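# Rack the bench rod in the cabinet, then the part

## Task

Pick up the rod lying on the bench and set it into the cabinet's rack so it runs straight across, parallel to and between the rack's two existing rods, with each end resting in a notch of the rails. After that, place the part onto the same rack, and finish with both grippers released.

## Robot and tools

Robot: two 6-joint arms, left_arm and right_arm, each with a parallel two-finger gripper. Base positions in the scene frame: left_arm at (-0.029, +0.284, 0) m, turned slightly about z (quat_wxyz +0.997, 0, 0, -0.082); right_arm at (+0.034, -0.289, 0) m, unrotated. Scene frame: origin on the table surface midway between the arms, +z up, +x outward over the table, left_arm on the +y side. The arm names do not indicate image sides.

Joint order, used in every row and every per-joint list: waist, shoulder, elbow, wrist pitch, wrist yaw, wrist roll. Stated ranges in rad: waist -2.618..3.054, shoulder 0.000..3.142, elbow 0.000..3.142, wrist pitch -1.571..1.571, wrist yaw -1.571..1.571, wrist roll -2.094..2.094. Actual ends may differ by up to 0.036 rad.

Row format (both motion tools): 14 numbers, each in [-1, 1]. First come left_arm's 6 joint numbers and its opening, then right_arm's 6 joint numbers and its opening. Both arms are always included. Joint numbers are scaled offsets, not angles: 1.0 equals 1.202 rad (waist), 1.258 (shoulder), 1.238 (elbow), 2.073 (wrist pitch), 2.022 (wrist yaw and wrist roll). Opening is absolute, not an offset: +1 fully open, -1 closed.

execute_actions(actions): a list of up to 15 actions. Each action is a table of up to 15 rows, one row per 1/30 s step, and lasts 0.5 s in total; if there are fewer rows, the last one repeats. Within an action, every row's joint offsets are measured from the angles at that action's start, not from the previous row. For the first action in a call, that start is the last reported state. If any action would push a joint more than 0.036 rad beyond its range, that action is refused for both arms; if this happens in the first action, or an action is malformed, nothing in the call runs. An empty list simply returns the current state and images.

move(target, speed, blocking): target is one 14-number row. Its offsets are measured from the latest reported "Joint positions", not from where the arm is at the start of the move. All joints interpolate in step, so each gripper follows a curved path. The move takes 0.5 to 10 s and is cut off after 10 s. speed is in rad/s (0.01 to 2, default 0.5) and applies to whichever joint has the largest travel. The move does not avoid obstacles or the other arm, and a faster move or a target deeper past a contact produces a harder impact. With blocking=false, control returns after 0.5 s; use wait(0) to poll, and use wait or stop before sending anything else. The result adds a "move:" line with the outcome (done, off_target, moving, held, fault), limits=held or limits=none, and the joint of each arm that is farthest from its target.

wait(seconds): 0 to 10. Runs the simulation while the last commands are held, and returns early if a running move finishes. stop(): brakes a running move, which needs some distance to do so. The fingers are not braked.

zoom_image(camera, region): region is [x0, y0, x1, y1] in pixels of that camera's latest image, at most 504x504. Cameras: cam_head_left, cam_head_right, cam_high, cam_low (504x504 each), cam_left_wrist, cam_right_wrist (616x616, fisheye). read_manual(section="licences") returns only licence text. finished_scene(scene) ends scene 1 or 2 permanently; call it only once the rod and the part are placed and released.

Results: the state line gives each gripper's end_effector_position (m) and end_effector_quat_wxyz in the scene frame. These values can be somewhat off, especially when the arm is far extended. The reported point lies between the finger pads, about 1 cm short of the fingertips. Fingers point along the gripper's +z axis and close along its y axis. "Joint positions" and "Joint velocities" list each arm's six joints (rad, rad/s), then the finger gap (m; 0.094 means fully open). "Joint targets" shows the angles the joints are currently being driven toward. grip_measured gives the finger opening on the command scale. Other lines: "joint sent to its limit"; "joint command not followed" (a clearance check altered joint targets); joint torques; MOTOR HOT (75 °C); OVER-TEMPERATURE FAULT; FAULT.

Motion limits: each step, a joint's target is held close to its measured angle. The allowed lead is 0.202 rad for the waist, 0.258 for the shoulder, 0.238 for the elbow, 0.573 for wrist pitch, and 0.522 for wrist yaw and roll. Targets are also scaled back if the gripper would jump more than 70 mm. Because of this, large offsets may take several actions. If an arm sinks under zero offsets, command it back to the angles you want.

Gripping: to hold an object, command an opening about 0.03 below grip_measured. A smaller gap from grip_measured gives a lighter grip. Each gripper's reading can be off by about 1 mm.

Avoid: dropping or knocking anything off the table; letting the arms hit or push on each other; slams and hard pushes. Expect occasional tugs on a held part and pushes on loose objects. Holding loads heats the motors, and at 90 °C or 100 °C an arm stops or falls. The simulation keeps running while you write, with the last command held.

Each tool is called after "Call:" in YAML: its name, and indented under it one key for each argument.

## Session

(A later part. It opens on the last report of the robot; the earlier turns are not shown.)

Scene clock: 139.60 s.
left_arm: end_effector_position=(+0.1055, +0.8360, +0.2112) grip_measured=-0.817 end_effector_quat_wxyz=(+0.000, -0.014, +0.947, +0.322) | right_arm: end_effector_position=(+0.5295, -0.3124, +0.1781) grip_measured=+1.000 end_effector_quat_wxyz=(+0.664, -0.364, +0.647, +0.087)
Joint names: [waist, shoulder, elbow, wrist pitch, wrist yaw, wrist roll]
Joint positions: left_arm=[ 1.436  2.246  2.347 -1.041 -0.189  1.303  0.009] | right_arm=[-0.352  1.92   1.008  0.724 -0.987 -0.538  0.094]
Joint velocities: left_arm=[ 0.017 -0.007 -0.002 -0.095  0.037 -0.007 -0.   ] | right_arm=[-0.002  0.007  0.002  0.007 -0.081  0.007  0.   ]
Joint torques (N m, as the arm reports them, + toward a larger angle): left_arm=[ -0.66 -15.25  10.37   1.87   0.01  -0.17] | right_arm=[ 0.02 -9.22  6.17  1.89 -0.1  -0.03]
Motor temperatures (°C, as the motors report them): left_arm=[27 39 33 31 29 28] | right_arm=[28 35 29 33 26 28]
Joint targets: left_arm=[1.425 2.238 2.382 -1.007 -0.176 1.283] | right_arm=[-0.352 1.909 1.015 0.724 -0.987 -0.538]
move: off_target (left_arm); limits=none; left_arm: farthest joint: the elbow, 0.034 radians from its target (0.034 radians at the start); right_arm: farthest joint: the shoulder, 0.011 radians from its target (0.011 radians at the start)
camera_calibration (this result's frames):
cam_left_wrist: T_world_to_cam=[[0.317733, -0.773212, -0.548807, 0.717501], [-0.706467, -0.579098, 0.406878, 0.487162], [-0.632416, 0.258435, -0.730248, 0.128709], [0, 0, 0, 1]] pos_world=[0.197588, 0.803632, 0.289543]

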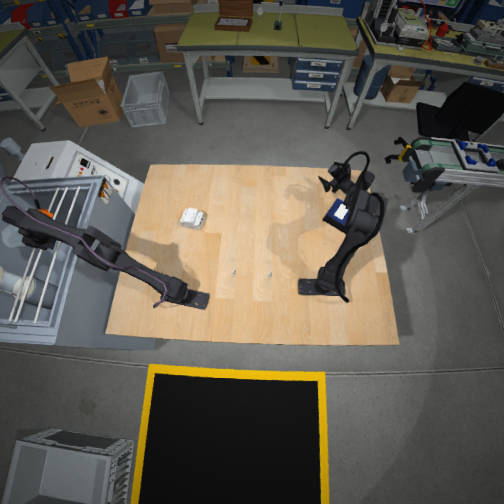

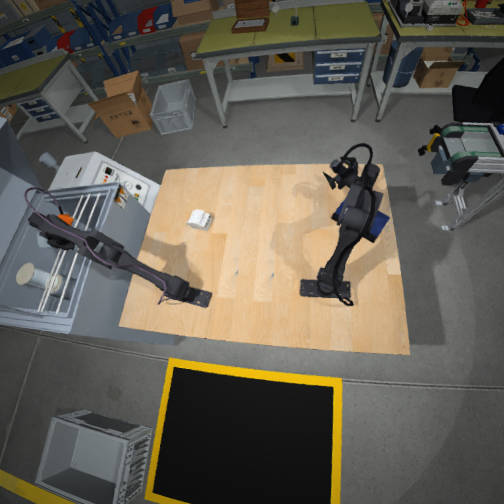

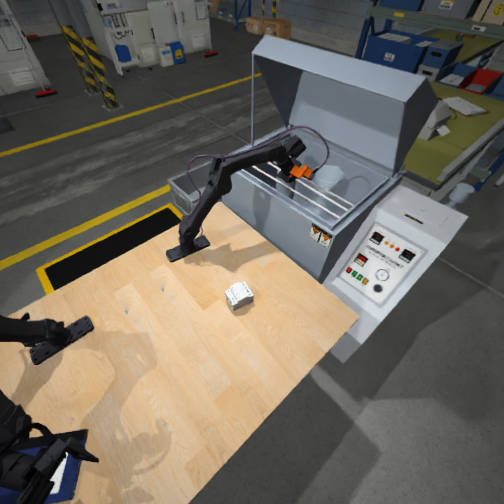

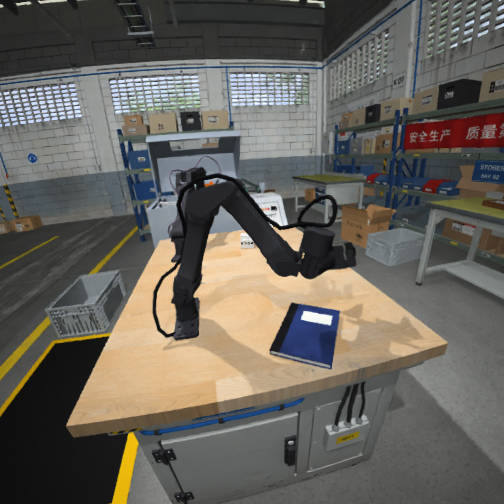

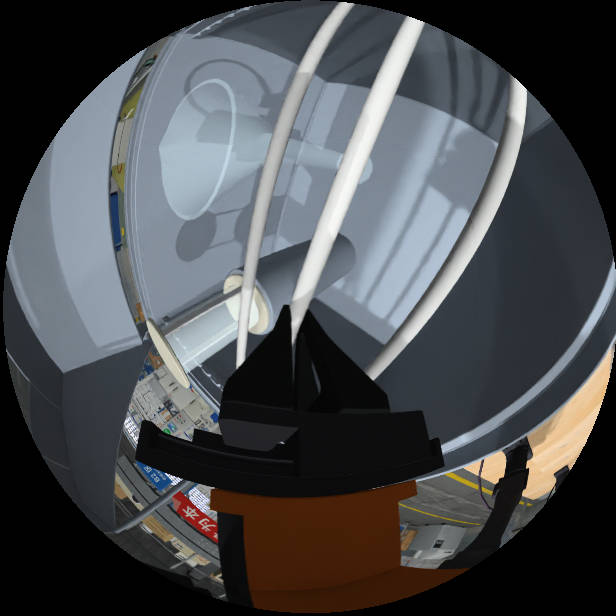

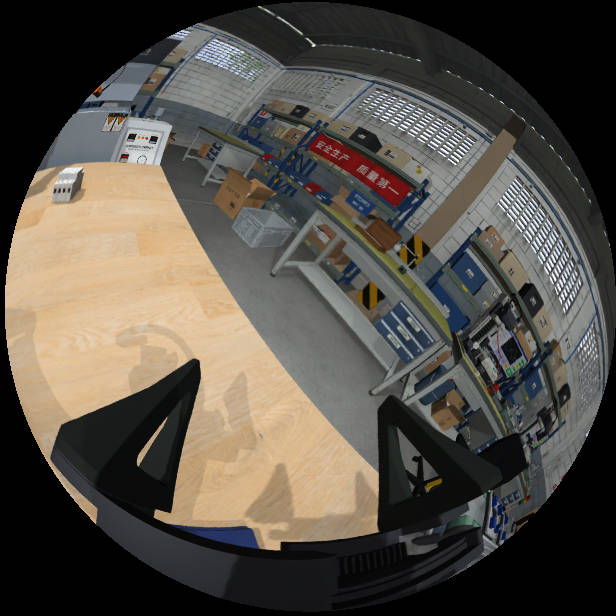

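Call:
execute_actions:
  actions:
    - [[0,-0.012,0.028,0.014,0,0,-0.86,0,-0.009,0.006,0,0,0,1],[0,-0.018,0.028,0.014,0,0,-0.86,0,-0.009,0.006,0,0,0,1],[0,-0.024,0.028,0.014,0,0,-0.86,0,-0.009,0.006,0,0,0,1],[0,-0.030,0.028,0.014,0,0,-0.86,0,-0.009,0.006,0,0,0,1],[0,-0.036,0.028,0.014,0,0,-0.86,0,-0.009,0.006,0,0,0,1],[0,-0.042,0.028,0.014,0,0,-0.86,0,-0.009,0.006,0,0,0,1],[0,-0.048,0.028,0.014,0,0,-0.86,0,-0.009,0.006,0,0,0,1],[0,-0.054,0.028,0.014,0,0,-0.86,0,-0.009,0.006,0,0,0,1],[0,-0.060,0.028,0.014,0,0,-0.86,0,-0.009,0.006,0,0,0,1],[0,-0.066,0.028,0.014,0,0,-0.86,0,-0.009,0.006,0,0,0,1],[0,-0.072,0.028,0.014,0,0,-0.86,0,-0.009,0.006,0,0,0,1]]

Call:
wait:
  seconds: 0.4

Scene clock: 149.70 s.
left_arm: end_effector_position=(+0.1032, +0.8297, +0.2463) grip_measured=-0.817 end_effector_quat_wxyz=(+0.009, -0.018, +0.936, +0.352) | right_arm: end_effector_position=(+0.5295, -0.3124, +0.1781) grip_measured=+1.000 end_effector_quat_wxyz=(+0.664, -0.364, +0.647, +0.087)
Joint names: [waist, shoulder, elbow, wrist pitch, wrist yaw, wrist roll]
Joint positions: left_arm=[ 1.436  2.182  2.348 -1.039 -0.191  1.304  0.009] | right_arm=[-0.352  1.92   1.008  0.724 -0.987 -0.538  0.094]
Joint velocities: left_arm=[-0.007 -0.129 -0.002  0.007 -0.022 -0.007 -0.001] | right_arm=[-0.007  0.012 -0.002  0.037  0.037  0.022  0.   ]
Joint torques (N m, as the arm reports them, + toward a larger angle): left_arm=[  0.05 -15.7   10.3    1.9   -0.06   0.  ] | right_arm=[ 0.05 -9.23  6.14  1.89 -0.1  -0.03]
Motor temperatures (°C, as the motors report them): left_arm=[27 39 33 31 29 28] | right_arm=[28 35 29 33 26 28]
Joint targets: left_arm=[1.436 2.156 2.382 -1.012 -0.189 1.303] | right_arm=[-0.352 1.909 1.015 0.724 -0.987 -0.538]
camera_calibration (this result's frames):
cam_left_wrist: T_world_to_cam=[[0.328488, -0.736807, -0.590941, 0.711712], [-0.71245, -0.604052, 0.357123, 0.501131], [-0.620089, 0.303705, -0.723362, 0.113956], [0, 0, 0, 1]] pos_world=[0.193905, 0.792494, 0.324046]

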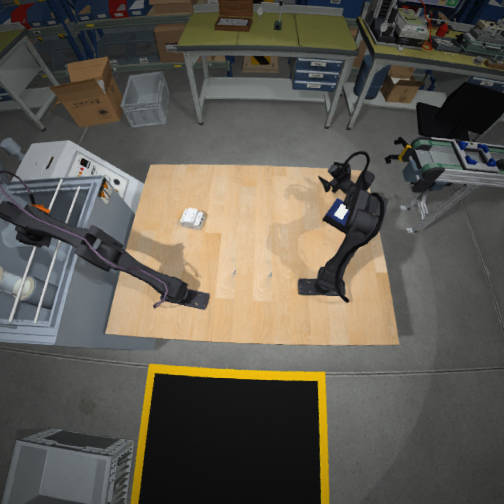

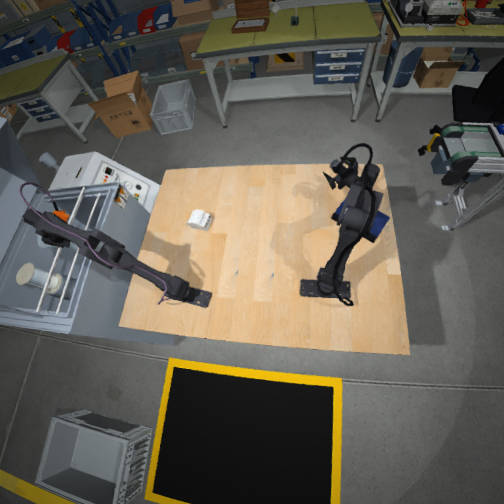

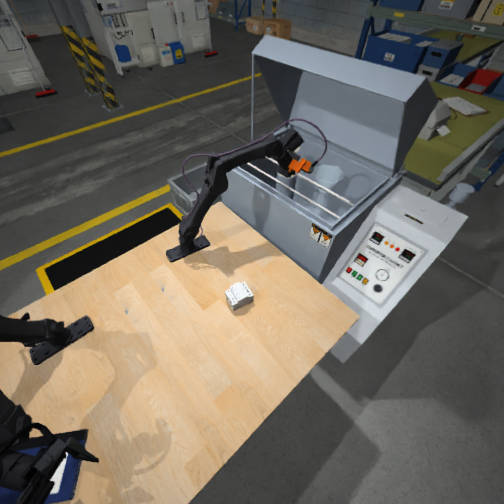

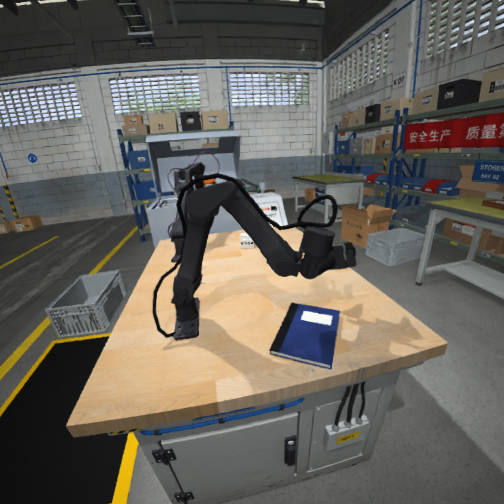

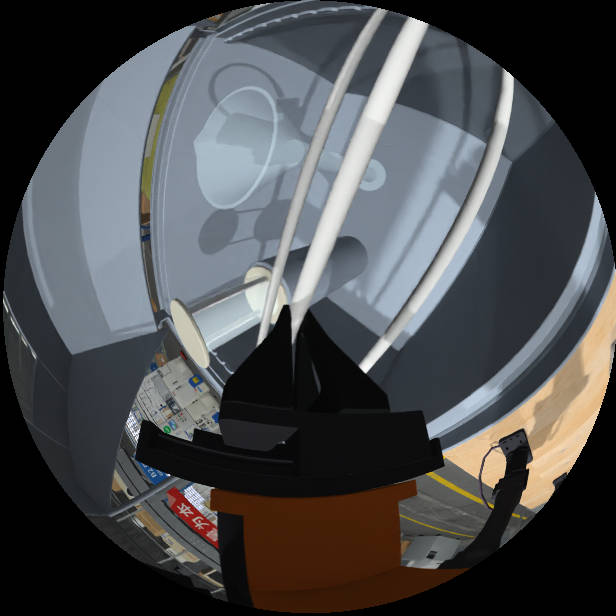

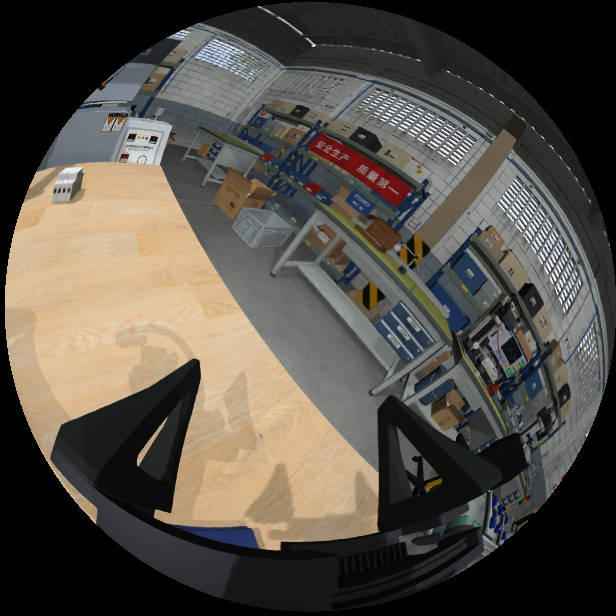

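Scene clock: 150.10 s.
left_arm: end_effector_position=(+0.1030, +0.8293, +0.2495) grip_measured=-0.817 end_effector_quat_wxyz=(+0.010, -0.018, +0.935, +0.355) | right_arm: end_effector_position=(+0.5295, -0.3124, +0.1781) grip_measured=+1.000 end_effector_quat_wxyz=(+0.664, -0.364, +0.647, +0.087)
Joint names: [waist, shoulder, elbow, wrist pitch, wrist yaw, wrist roll]
Joint positions: left_arm=[ 1.436  2.177  2.347 -1.037 -0.191  1.304  0.009] | right_arm=[-0.352  1.92   1.008  0.724 -0.987 -0.538  0.094]
Joint velocities: left_arm=[ 0.002 -0.007 -0.022 -0.007 -0.007 -0.051  0.   ] | right_arm=[-0.007  0.007 -0.017 -0.007  0.081  0.037  0.   ]
Joint torques (N m, as the arm reports them, + toward a larger angle): left_arm=[  0.05 -15.93  10.32   1.9   -0.07  -0.01] | right_arm=[ 0.05 -9.23  6.14  1.88 -0.1  -0.03]
Motor temperatures (°C, as the motors report them): left_arm=[27 39 33 31 29 28] | right_arm=[28 35 29 33 26 28]
Joint targets: left_arm=[1.436 2.156 2.382 -1.011 -0.189 1.303] | right_arm=[-0.352 1.909 1.015 0.724 -0.987 -0.538]
wait: 0.40 s; at rest by 0.23 s
camera_calibration (this result's frames):
cam_left_wrist: T_world_to_cam=[[0.329756, -0.732699, -0.595326, 0.710935], [-0.713207, -0.606505, 0.351407, 0.503185], [-0.618544, 0.308712, -0.722565, 0.111838], [0, 0, 0, 1]] pos_world=[0.193616, 0.79156, 0.327226]

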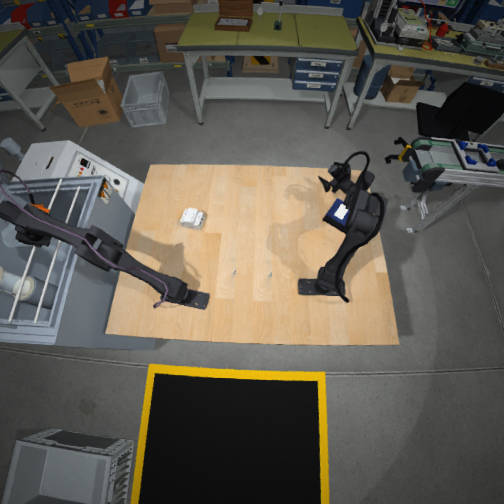

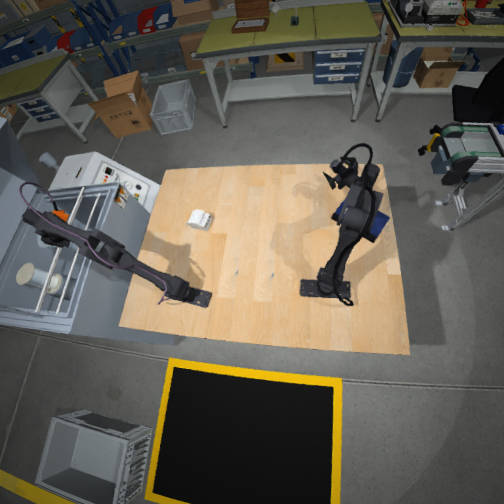

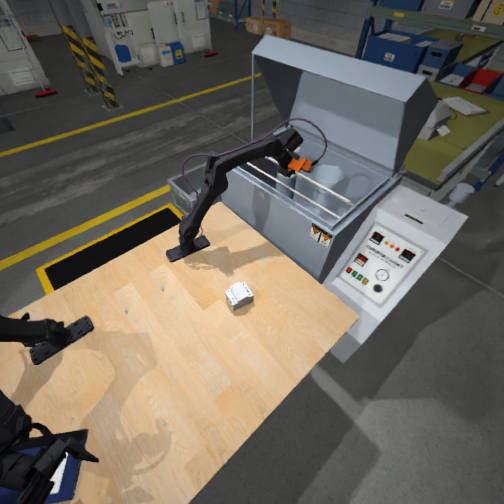

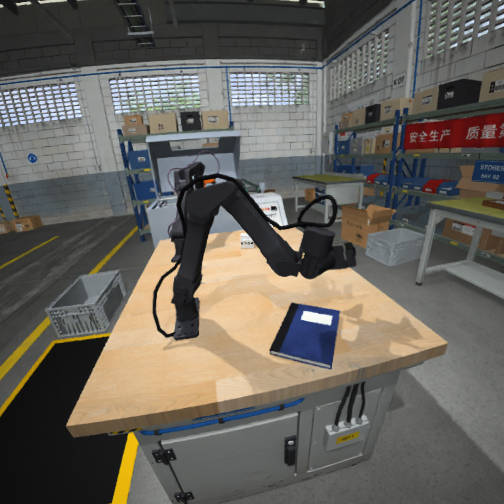

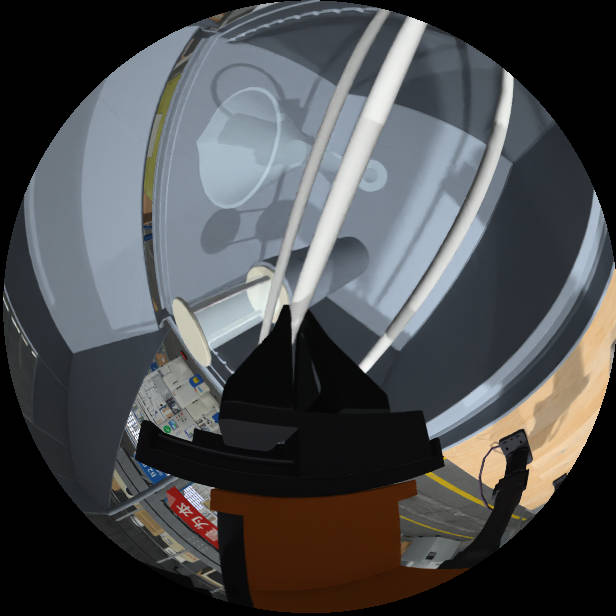

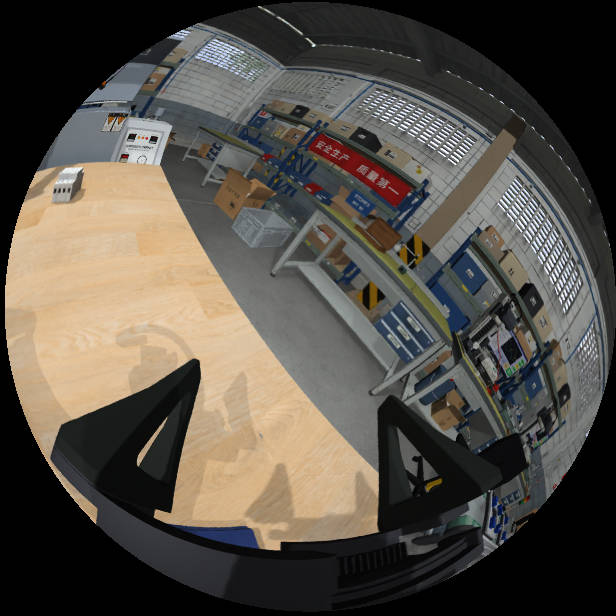

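Call:
move:
  target: [-0.019,0.004,0.028,-0.036,-0.014,-0.031,-0.86,0,-0.009,0.006,0,0,0,1]
  speed: 0.1

Call:
zoom_image:
  camera: "cam_head_left"
  region: [0, 285, 60, 335]

Call:
zoom_image:
  camera: "cam_head_left"
  region: [40, 170, 100, 220]

Call:
zoom_image:
  camera: "cam_low"
  region: [145, 185, 185, 215]

Scene clock: 155.70 s.
left_arm: end_effector_position=(+0.1039, +0.8158, +0.2314) grip_measured=-0.817 end_effector_quat_wxyz=(-0.001, -0.033, +0.948, +0.317) | right_arm: end_effector_position=(+0.5295, -0.3124, +0.1781) grip_measured=+1.000 end_effector_quat_wxyz=(+0.664, -0.364, +0.647, +0.087)
Joint names: [waist, shoulder, elbow, wrist pitch, wrist yaw, wrist roll]
Joint positions: left_arm=[ 1.421  2.19   2.347 -1.112 -0.208  1.253  0.009] | right_arm=[-0.352  1.92   1.008  0.724 -0.987 -0.538  0.094]
Joint velocities: left_arm=[-0.012  0.002 -0.012 -0.051 -0.022  0.051  0.001] | right_arm=[ 0.007 -0.017  0.022 -0.037  0.022  0.095  0.   ]
Joint torques (N m, as the arm reports them, + toward a larger angle): left_arm=[ -0.6  -14.72  10.17   1.48  -0.21  -0.09] | right_arm=[ 0.04 -9.22  6.16  1.89 -0.11 -0.03]
Motor temperatures (°C, as the motors report them): left_arm=[27 39 33 32 29 28] | right_arm=[28 35 29 33 26 28]
Joint targets: left_arm=[1.413 2.181 2.382 -1.112 -0.220 1.241] | right_arm=[-0.352 1.909 1.015 0.724 -0.987 -0.538]
move: off_target (left_arm); limits=none; left_arm: farthest joint: the elbow, 0.034 radians from its target (0.034 radians at the start); right_arm: farthest joint: the shoulder, 0.011 radians from its target (0.011 radians at the start)
camera_calibration (this result's frames):
cam_left_wrist: T_world_to_cam=[[0.351911, -0.76604, -0.537905, 0.701578], [-0.689135, -0.600928, 0.404943, 0.482484], [-0.633444, 0.228185, -0.739378, 0.174598], [0, 0, 0, 1]] pos_world=[0.196202, 0.787535, 0.311098]

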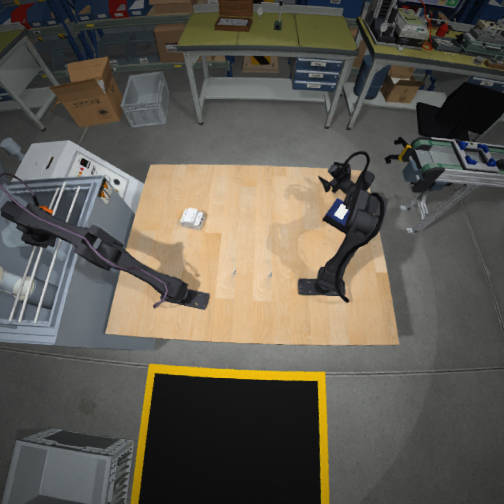

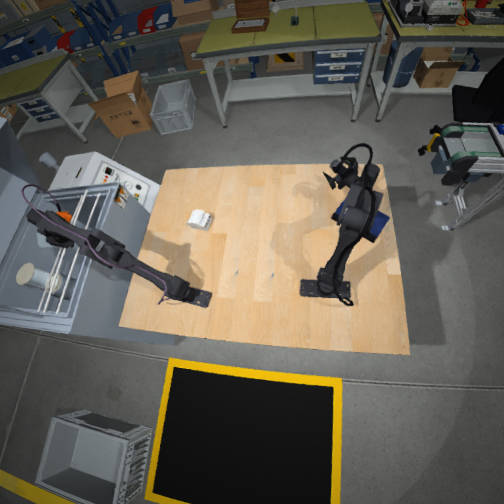

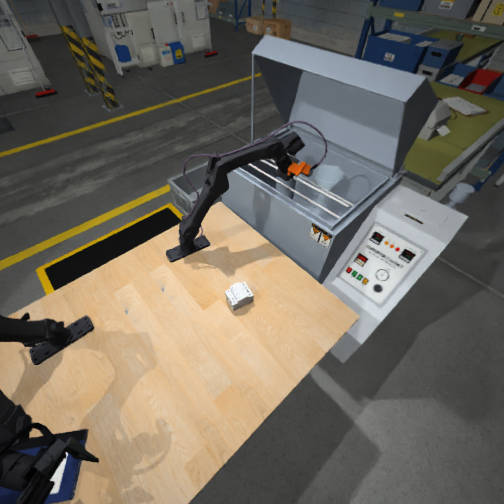

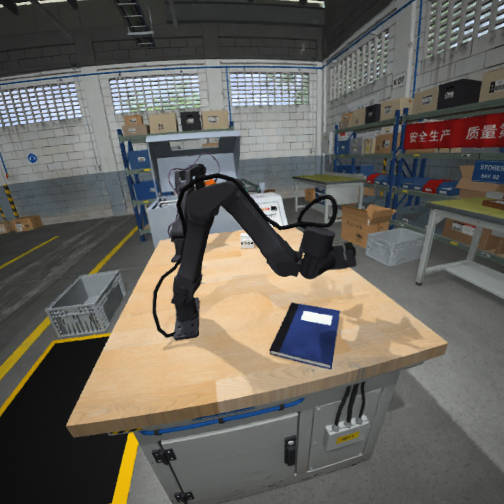

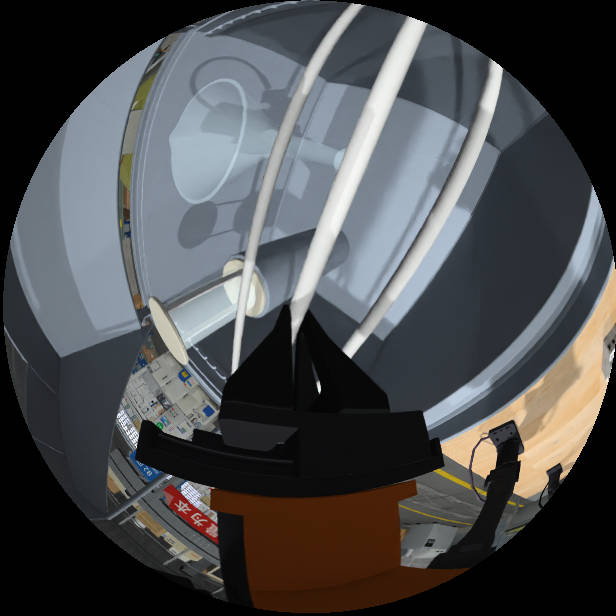

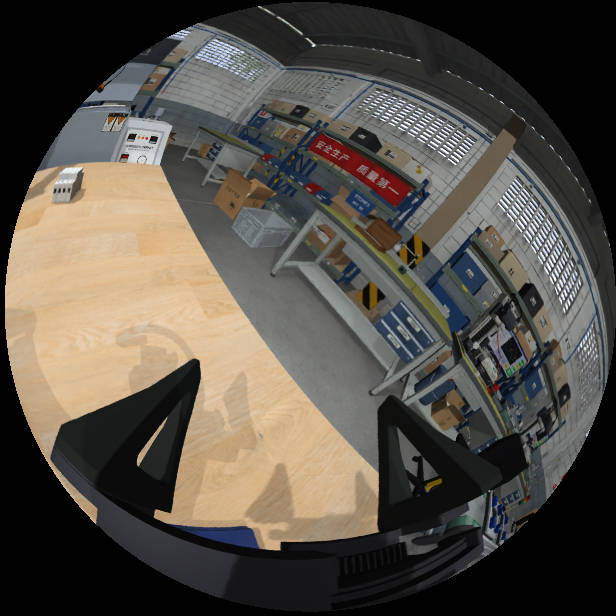

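Region (0, 285, 60, 335) of cam_head_left's 504x504 image, scaled by 8.400, with more detail than that image has.

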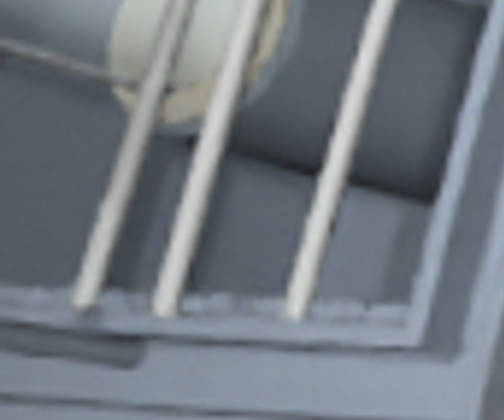

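Region (40, 170, 100, 220) of cam_head_left's 504x504 image, scaled by 8.400, with more detail than that image has.

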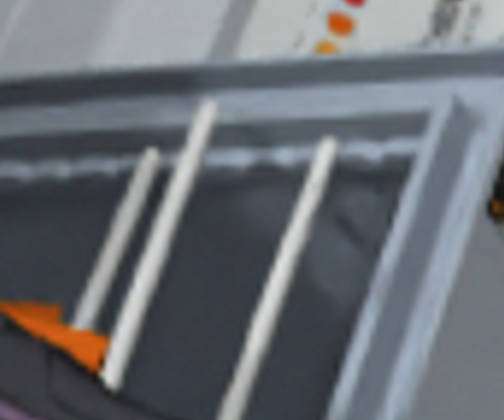

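Region (145, 185, 185, 215) of cam_low's 504x504 image, scaled by 12.600, with more detail than that image has; it fills the top 378 rows of this view, and the rest is white.

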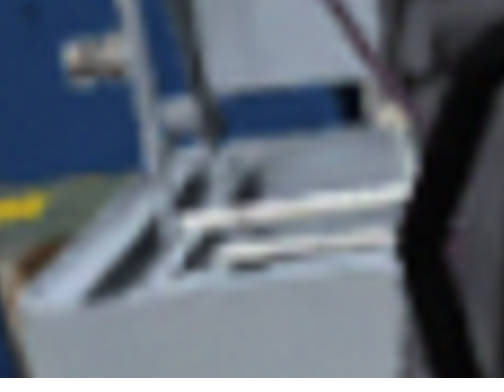

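Call:
zoom_image:
  camera: "cam_head_right"
  region: [20, 280, 80, 330]

Call:
zoom_image:
  camera: "cam_left_wrist"
  region: [150, 250, 400, 420]

Call:
zoom_image:
  camera: "cam_right_wrist"
  region: [40, 50, 170, 170]

Region (20, 280, 80, 330) of cam_head_right's 504x504 image, scaled by 8.400, with more detail than that image has.

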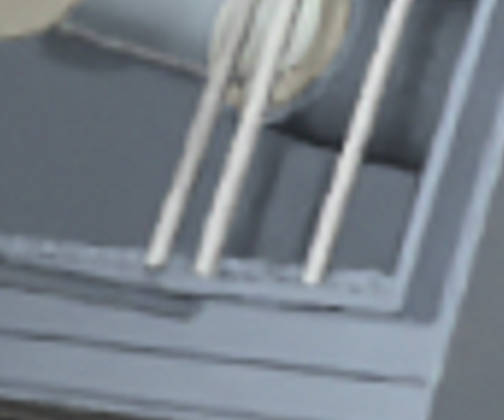

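Region (150, 250, 400, 420) of cam_left_wrist's 616x616 image, scaled by 2.016, with more detail than that image has; it fills the top 343 rows of this view, and the rest is white.

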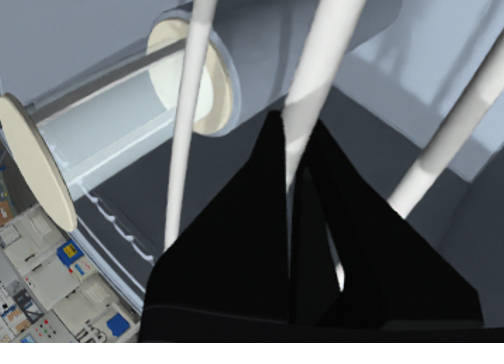

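Region (40, 50, 170, 170) of cam_right_wrist's 616x616 image, scaled by 3.877, with more detail than that image has; it fills the top 465 rows of this view, and the rest is white.

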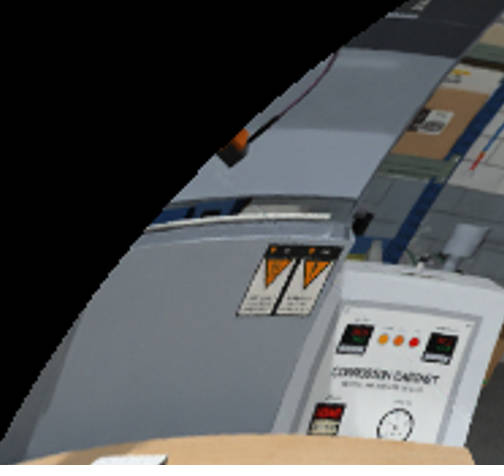

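Call:
move:
  target: [0.012,0.014,0.028,0.038,0.014,0.014,-0.86,0,-0.009,0.006,0,0,0,1]
  speed: 0.1

Call:
zoom_image:
  camera: "cam_head_left"
  region: [0, 285, 60, 335]

Call:
zoom_image:
  camera: "cam_head_left"
  region: [40, 170, 100, 220]

Call:
zoom_image:
  camera: "cam_low"
  region: [145, 185, 185, 215]

Scene clock: 173.17 s.
left_arm: end_effector_position=(+0.1110, +0.8268, +0.2225) grip_measured=-0.817 end_effector_quat_wxyz=(+0.007, -0.020, +0.946, +0.323) | right_arm: end_effector_position=(+0.5295, -0.3124, +0.1781) grip_measured=+1.000 end_effector_quat_wxyz=(+0.664, -0.364, +0.647, +0.087)
Joint names: [waist, shoulder, elbow, wrist pitch, wrist yaw, wrist roll]
Joint positions: left_arm=[ 1.421  2.219  2.347 -1.065 -0.189  1.277  0.009] | right_arm=[-0.352  1.92   1.008  0.724 -0.987 -0.538  0.094]
Joint velocities: left_arm=[ 0.002  0.012  0.002  0.051 -0.022  0.007  0.002] | right_arm=[-0.002 -0.017  0.002 -0.11   0.007  0.022  0.   ]
Joint torques (N m, as the arm reports them, + toward a larger angle): left_arm=[  1.   -15.21  10.29   1.89  -0.03   0.04] | right_arm=[ 0.02 -9.2   6.17  1.88 -0.1  -0.03]
Motor temperatures (°C, as the motors report them): left_arm=[27 39 33 31 29 28] | right_arm=[28 35 29 33 26 28]
Joint targets: left_arm=[1.436 2.208 2.382 -1.033 -0.180 1.282] | right_arm=[-0.352 1.909 1.015 0.724 -0.987 -0.538]
move: off_target (left_arm); limits=none; left_arm: farthest joint: the elbow, 0.034 radians from its target (0.034 radians at the start); right_arm: farthest joint: the shoulder, 0.011 radians from its target (0.011 radians at the start)
camera_calibration (this result's frames):
cam_left_wrist: T_world_to_cam=[[0.331785, -0.769802, -0.545273, 0.709691], [-0.709635, -0.584511, 0.393403, 0.488942], [-0.62156, 0.25642, -0.740211, 0.145516], [0, 0, 0, 1]] pos_world=[0.201952, 0.794801, 0.302337]

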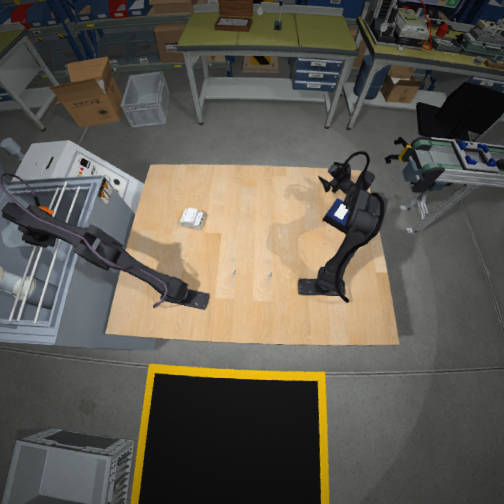

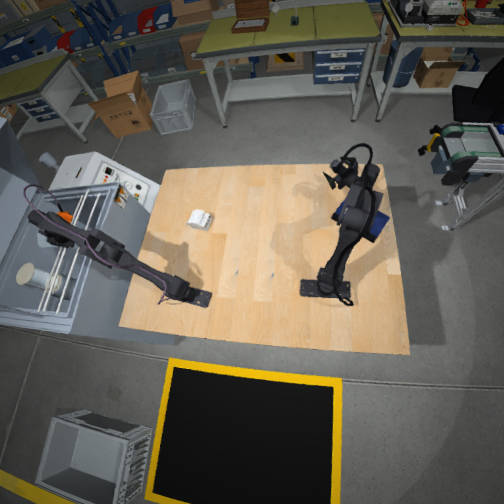

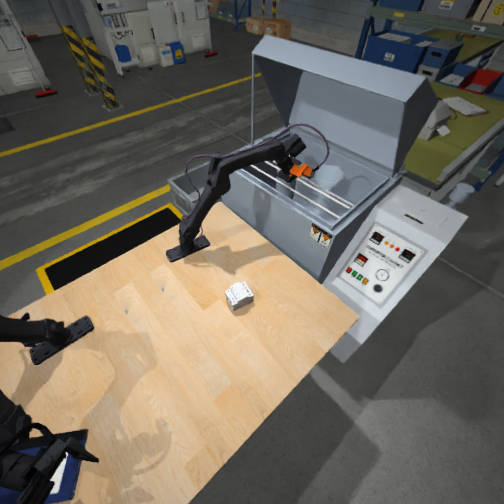

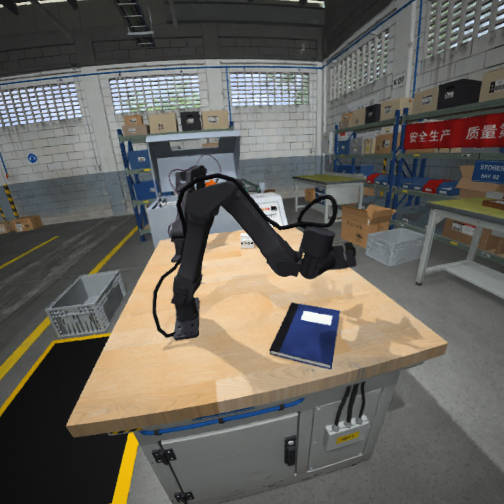

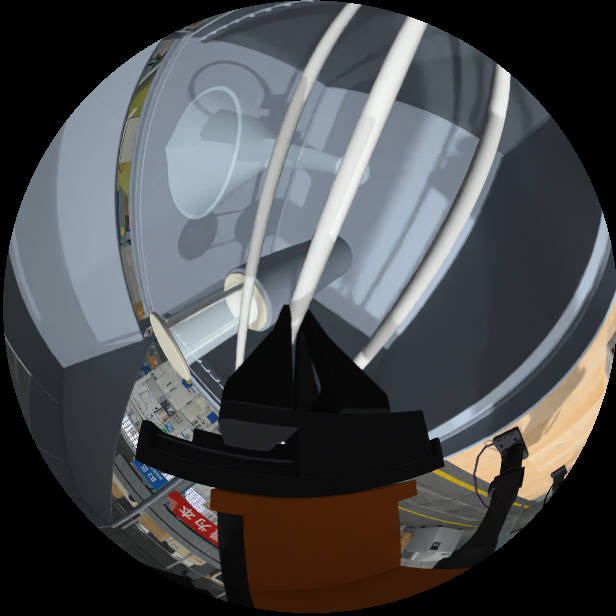

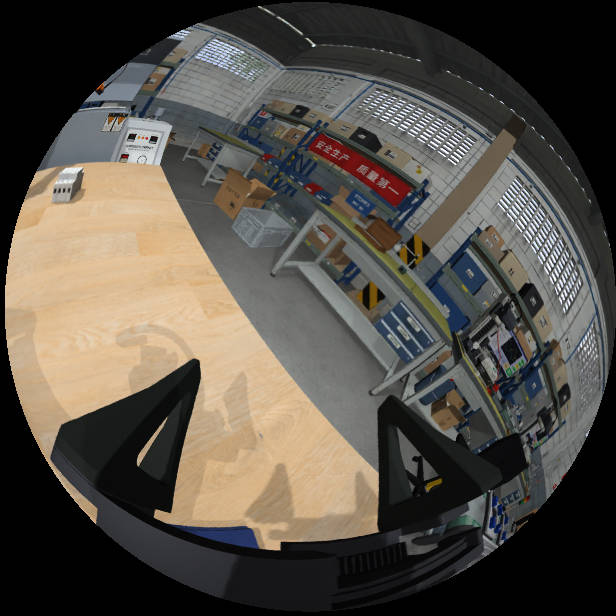

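Region (0, 285, 60, 335) of cam_head_left's 504x504 image, scaled by 8.400, with more detail than that image has.

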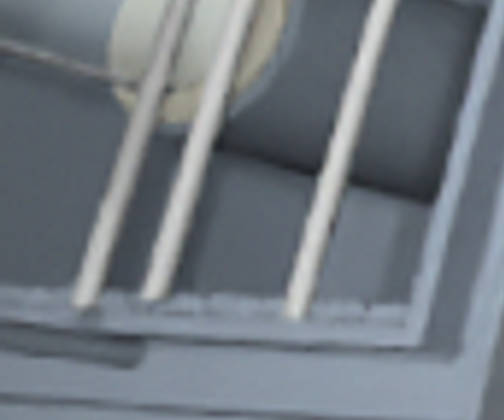

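Region (40, 170, 100, 220) of cam_head_left's 504x504 image, scaled by 8.400, with more detail than that image has.

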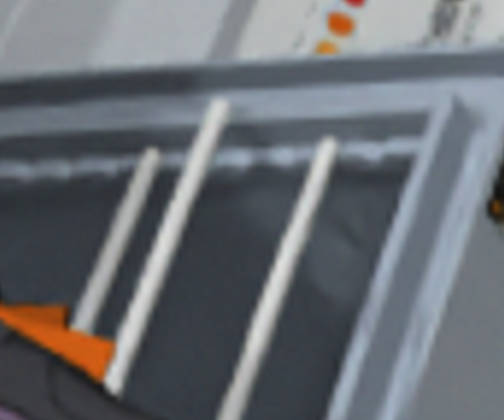

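Region (145, 185, 185, 215) of cam_low's 504x504 image, scaled by 12.600, with more detail than that image has; it fills the top 378 rows of this view, and the rest is white.

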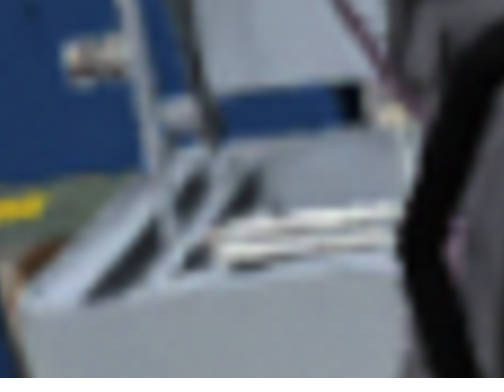

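Call:
execute_actions:
  actions:
    - [[0.02,-0.012,0.028,0.012,0,0,-0.86,0,-0.009,0.006,0,0,0,1],[0.02,-0.012,0.028,0.012,0,0,-0.86,0,-0.009,0.006,0,0,0,1],[0.02,-0.012,0.028,0.012,0,0,-0.86,0,-0.009,0.006,0,0,0,1],[0.011,-0.012,0.028,0.012,0,0,-0.86,0,-0.009,0.006,0,0,0,1]]

Scene clock: 177.80 s.
left_arm: end_effector_position=(+0.1065, +0.8281, +0.2226) grip_measured=-0.817 end_effector_quat_wxyz=(+0.007, -0.024, +0.946, +0.323) | right_arm: end_effector_position=(+0.5295, -0.3124, +0.1781) grip_measured=+1.000 end_effector_quat_wxyz=(+0.664, -0.364, +0.647, +0.087)
Joint names: [waist, shoulder, elbow, wrist pitch, wrist yaw, wrist roll]
Joint positions: left_arm=[ 1.43   2.219  2.347 -1.065 -0.188  1.277  0.009] | right_arm=[-0.352  1.92   1.008  0.724 -0.987 -0.538  0.094]
Joint velocities: left_arm=[-0.012  0.002  0.012 -0.007  0.022  0.051 -0.   ] | right_arm=[ 0.007 -0.007 -0.022  0.022  0.037  0.037  0.   ]
Joint torques (N m, as the arm reports them, + toward a larger angle): left_arm=[  0.35 -15.71  10.27   1.78  -0.09  -0.01] | right_arm=[ 0.02 -9.23  6.15  1.89 -0.11 -0.02]
Motor temperatures (°C, as the motors report them): left_arm=[27 39 33 32 29 28] | right_arm=[28 35 29 33 26 28]
Joint targets: left_arm=[1.435 2.203 2.382 -1.041 -0.189 1.277] | right_arm=[-0.352 1.909 1.015 0.724 -0.987 -0.538]
camera_calibration (this result's frames):
cam_left_wrist: T_world_to_cam=[[0.33861, -0.766845, -0.545244, 0.709065], [-0.705315, -0.590414, 0.392355, 0.491125], [-0.622795, 0.251713, -0.740788, 0.146582], [0, 0, 0, 1]] pos_world=[0.197591, 0.796814, 0.302504]

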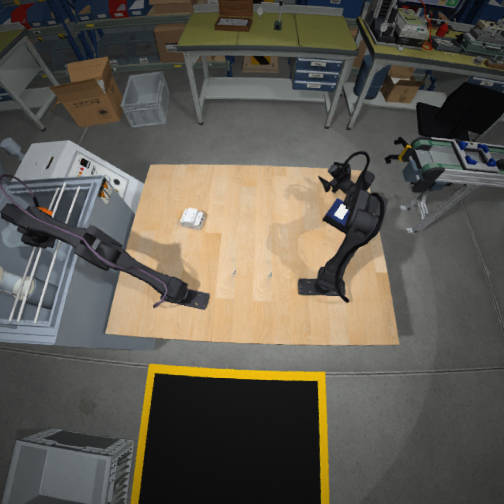

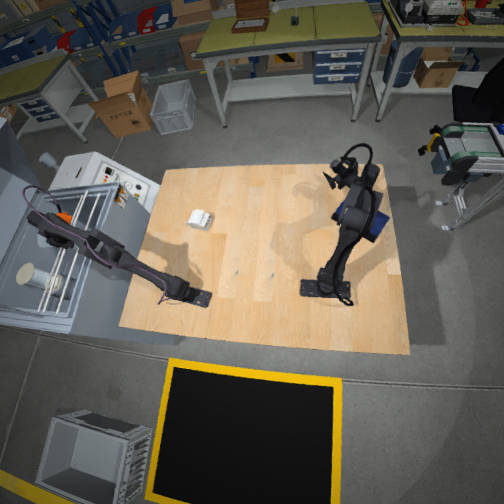

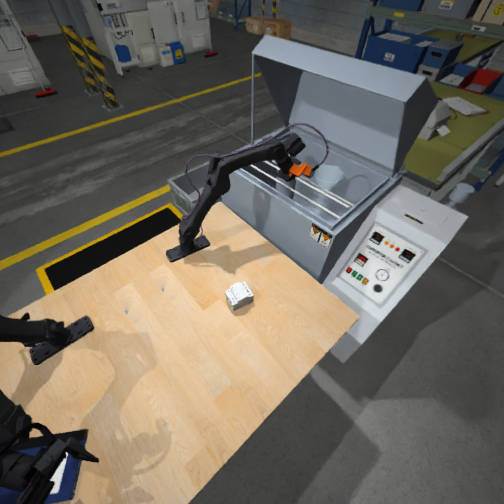

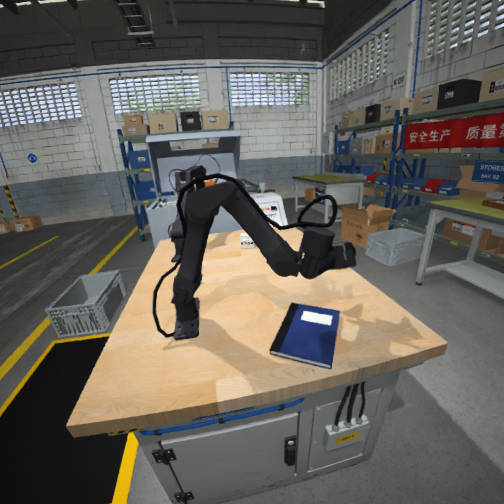

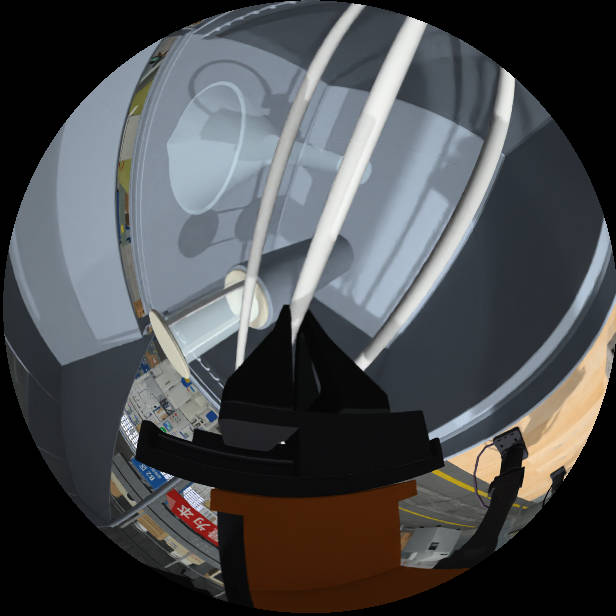

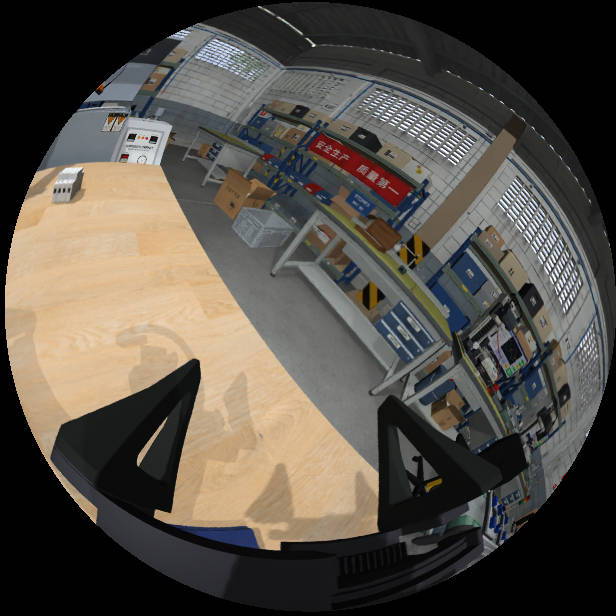

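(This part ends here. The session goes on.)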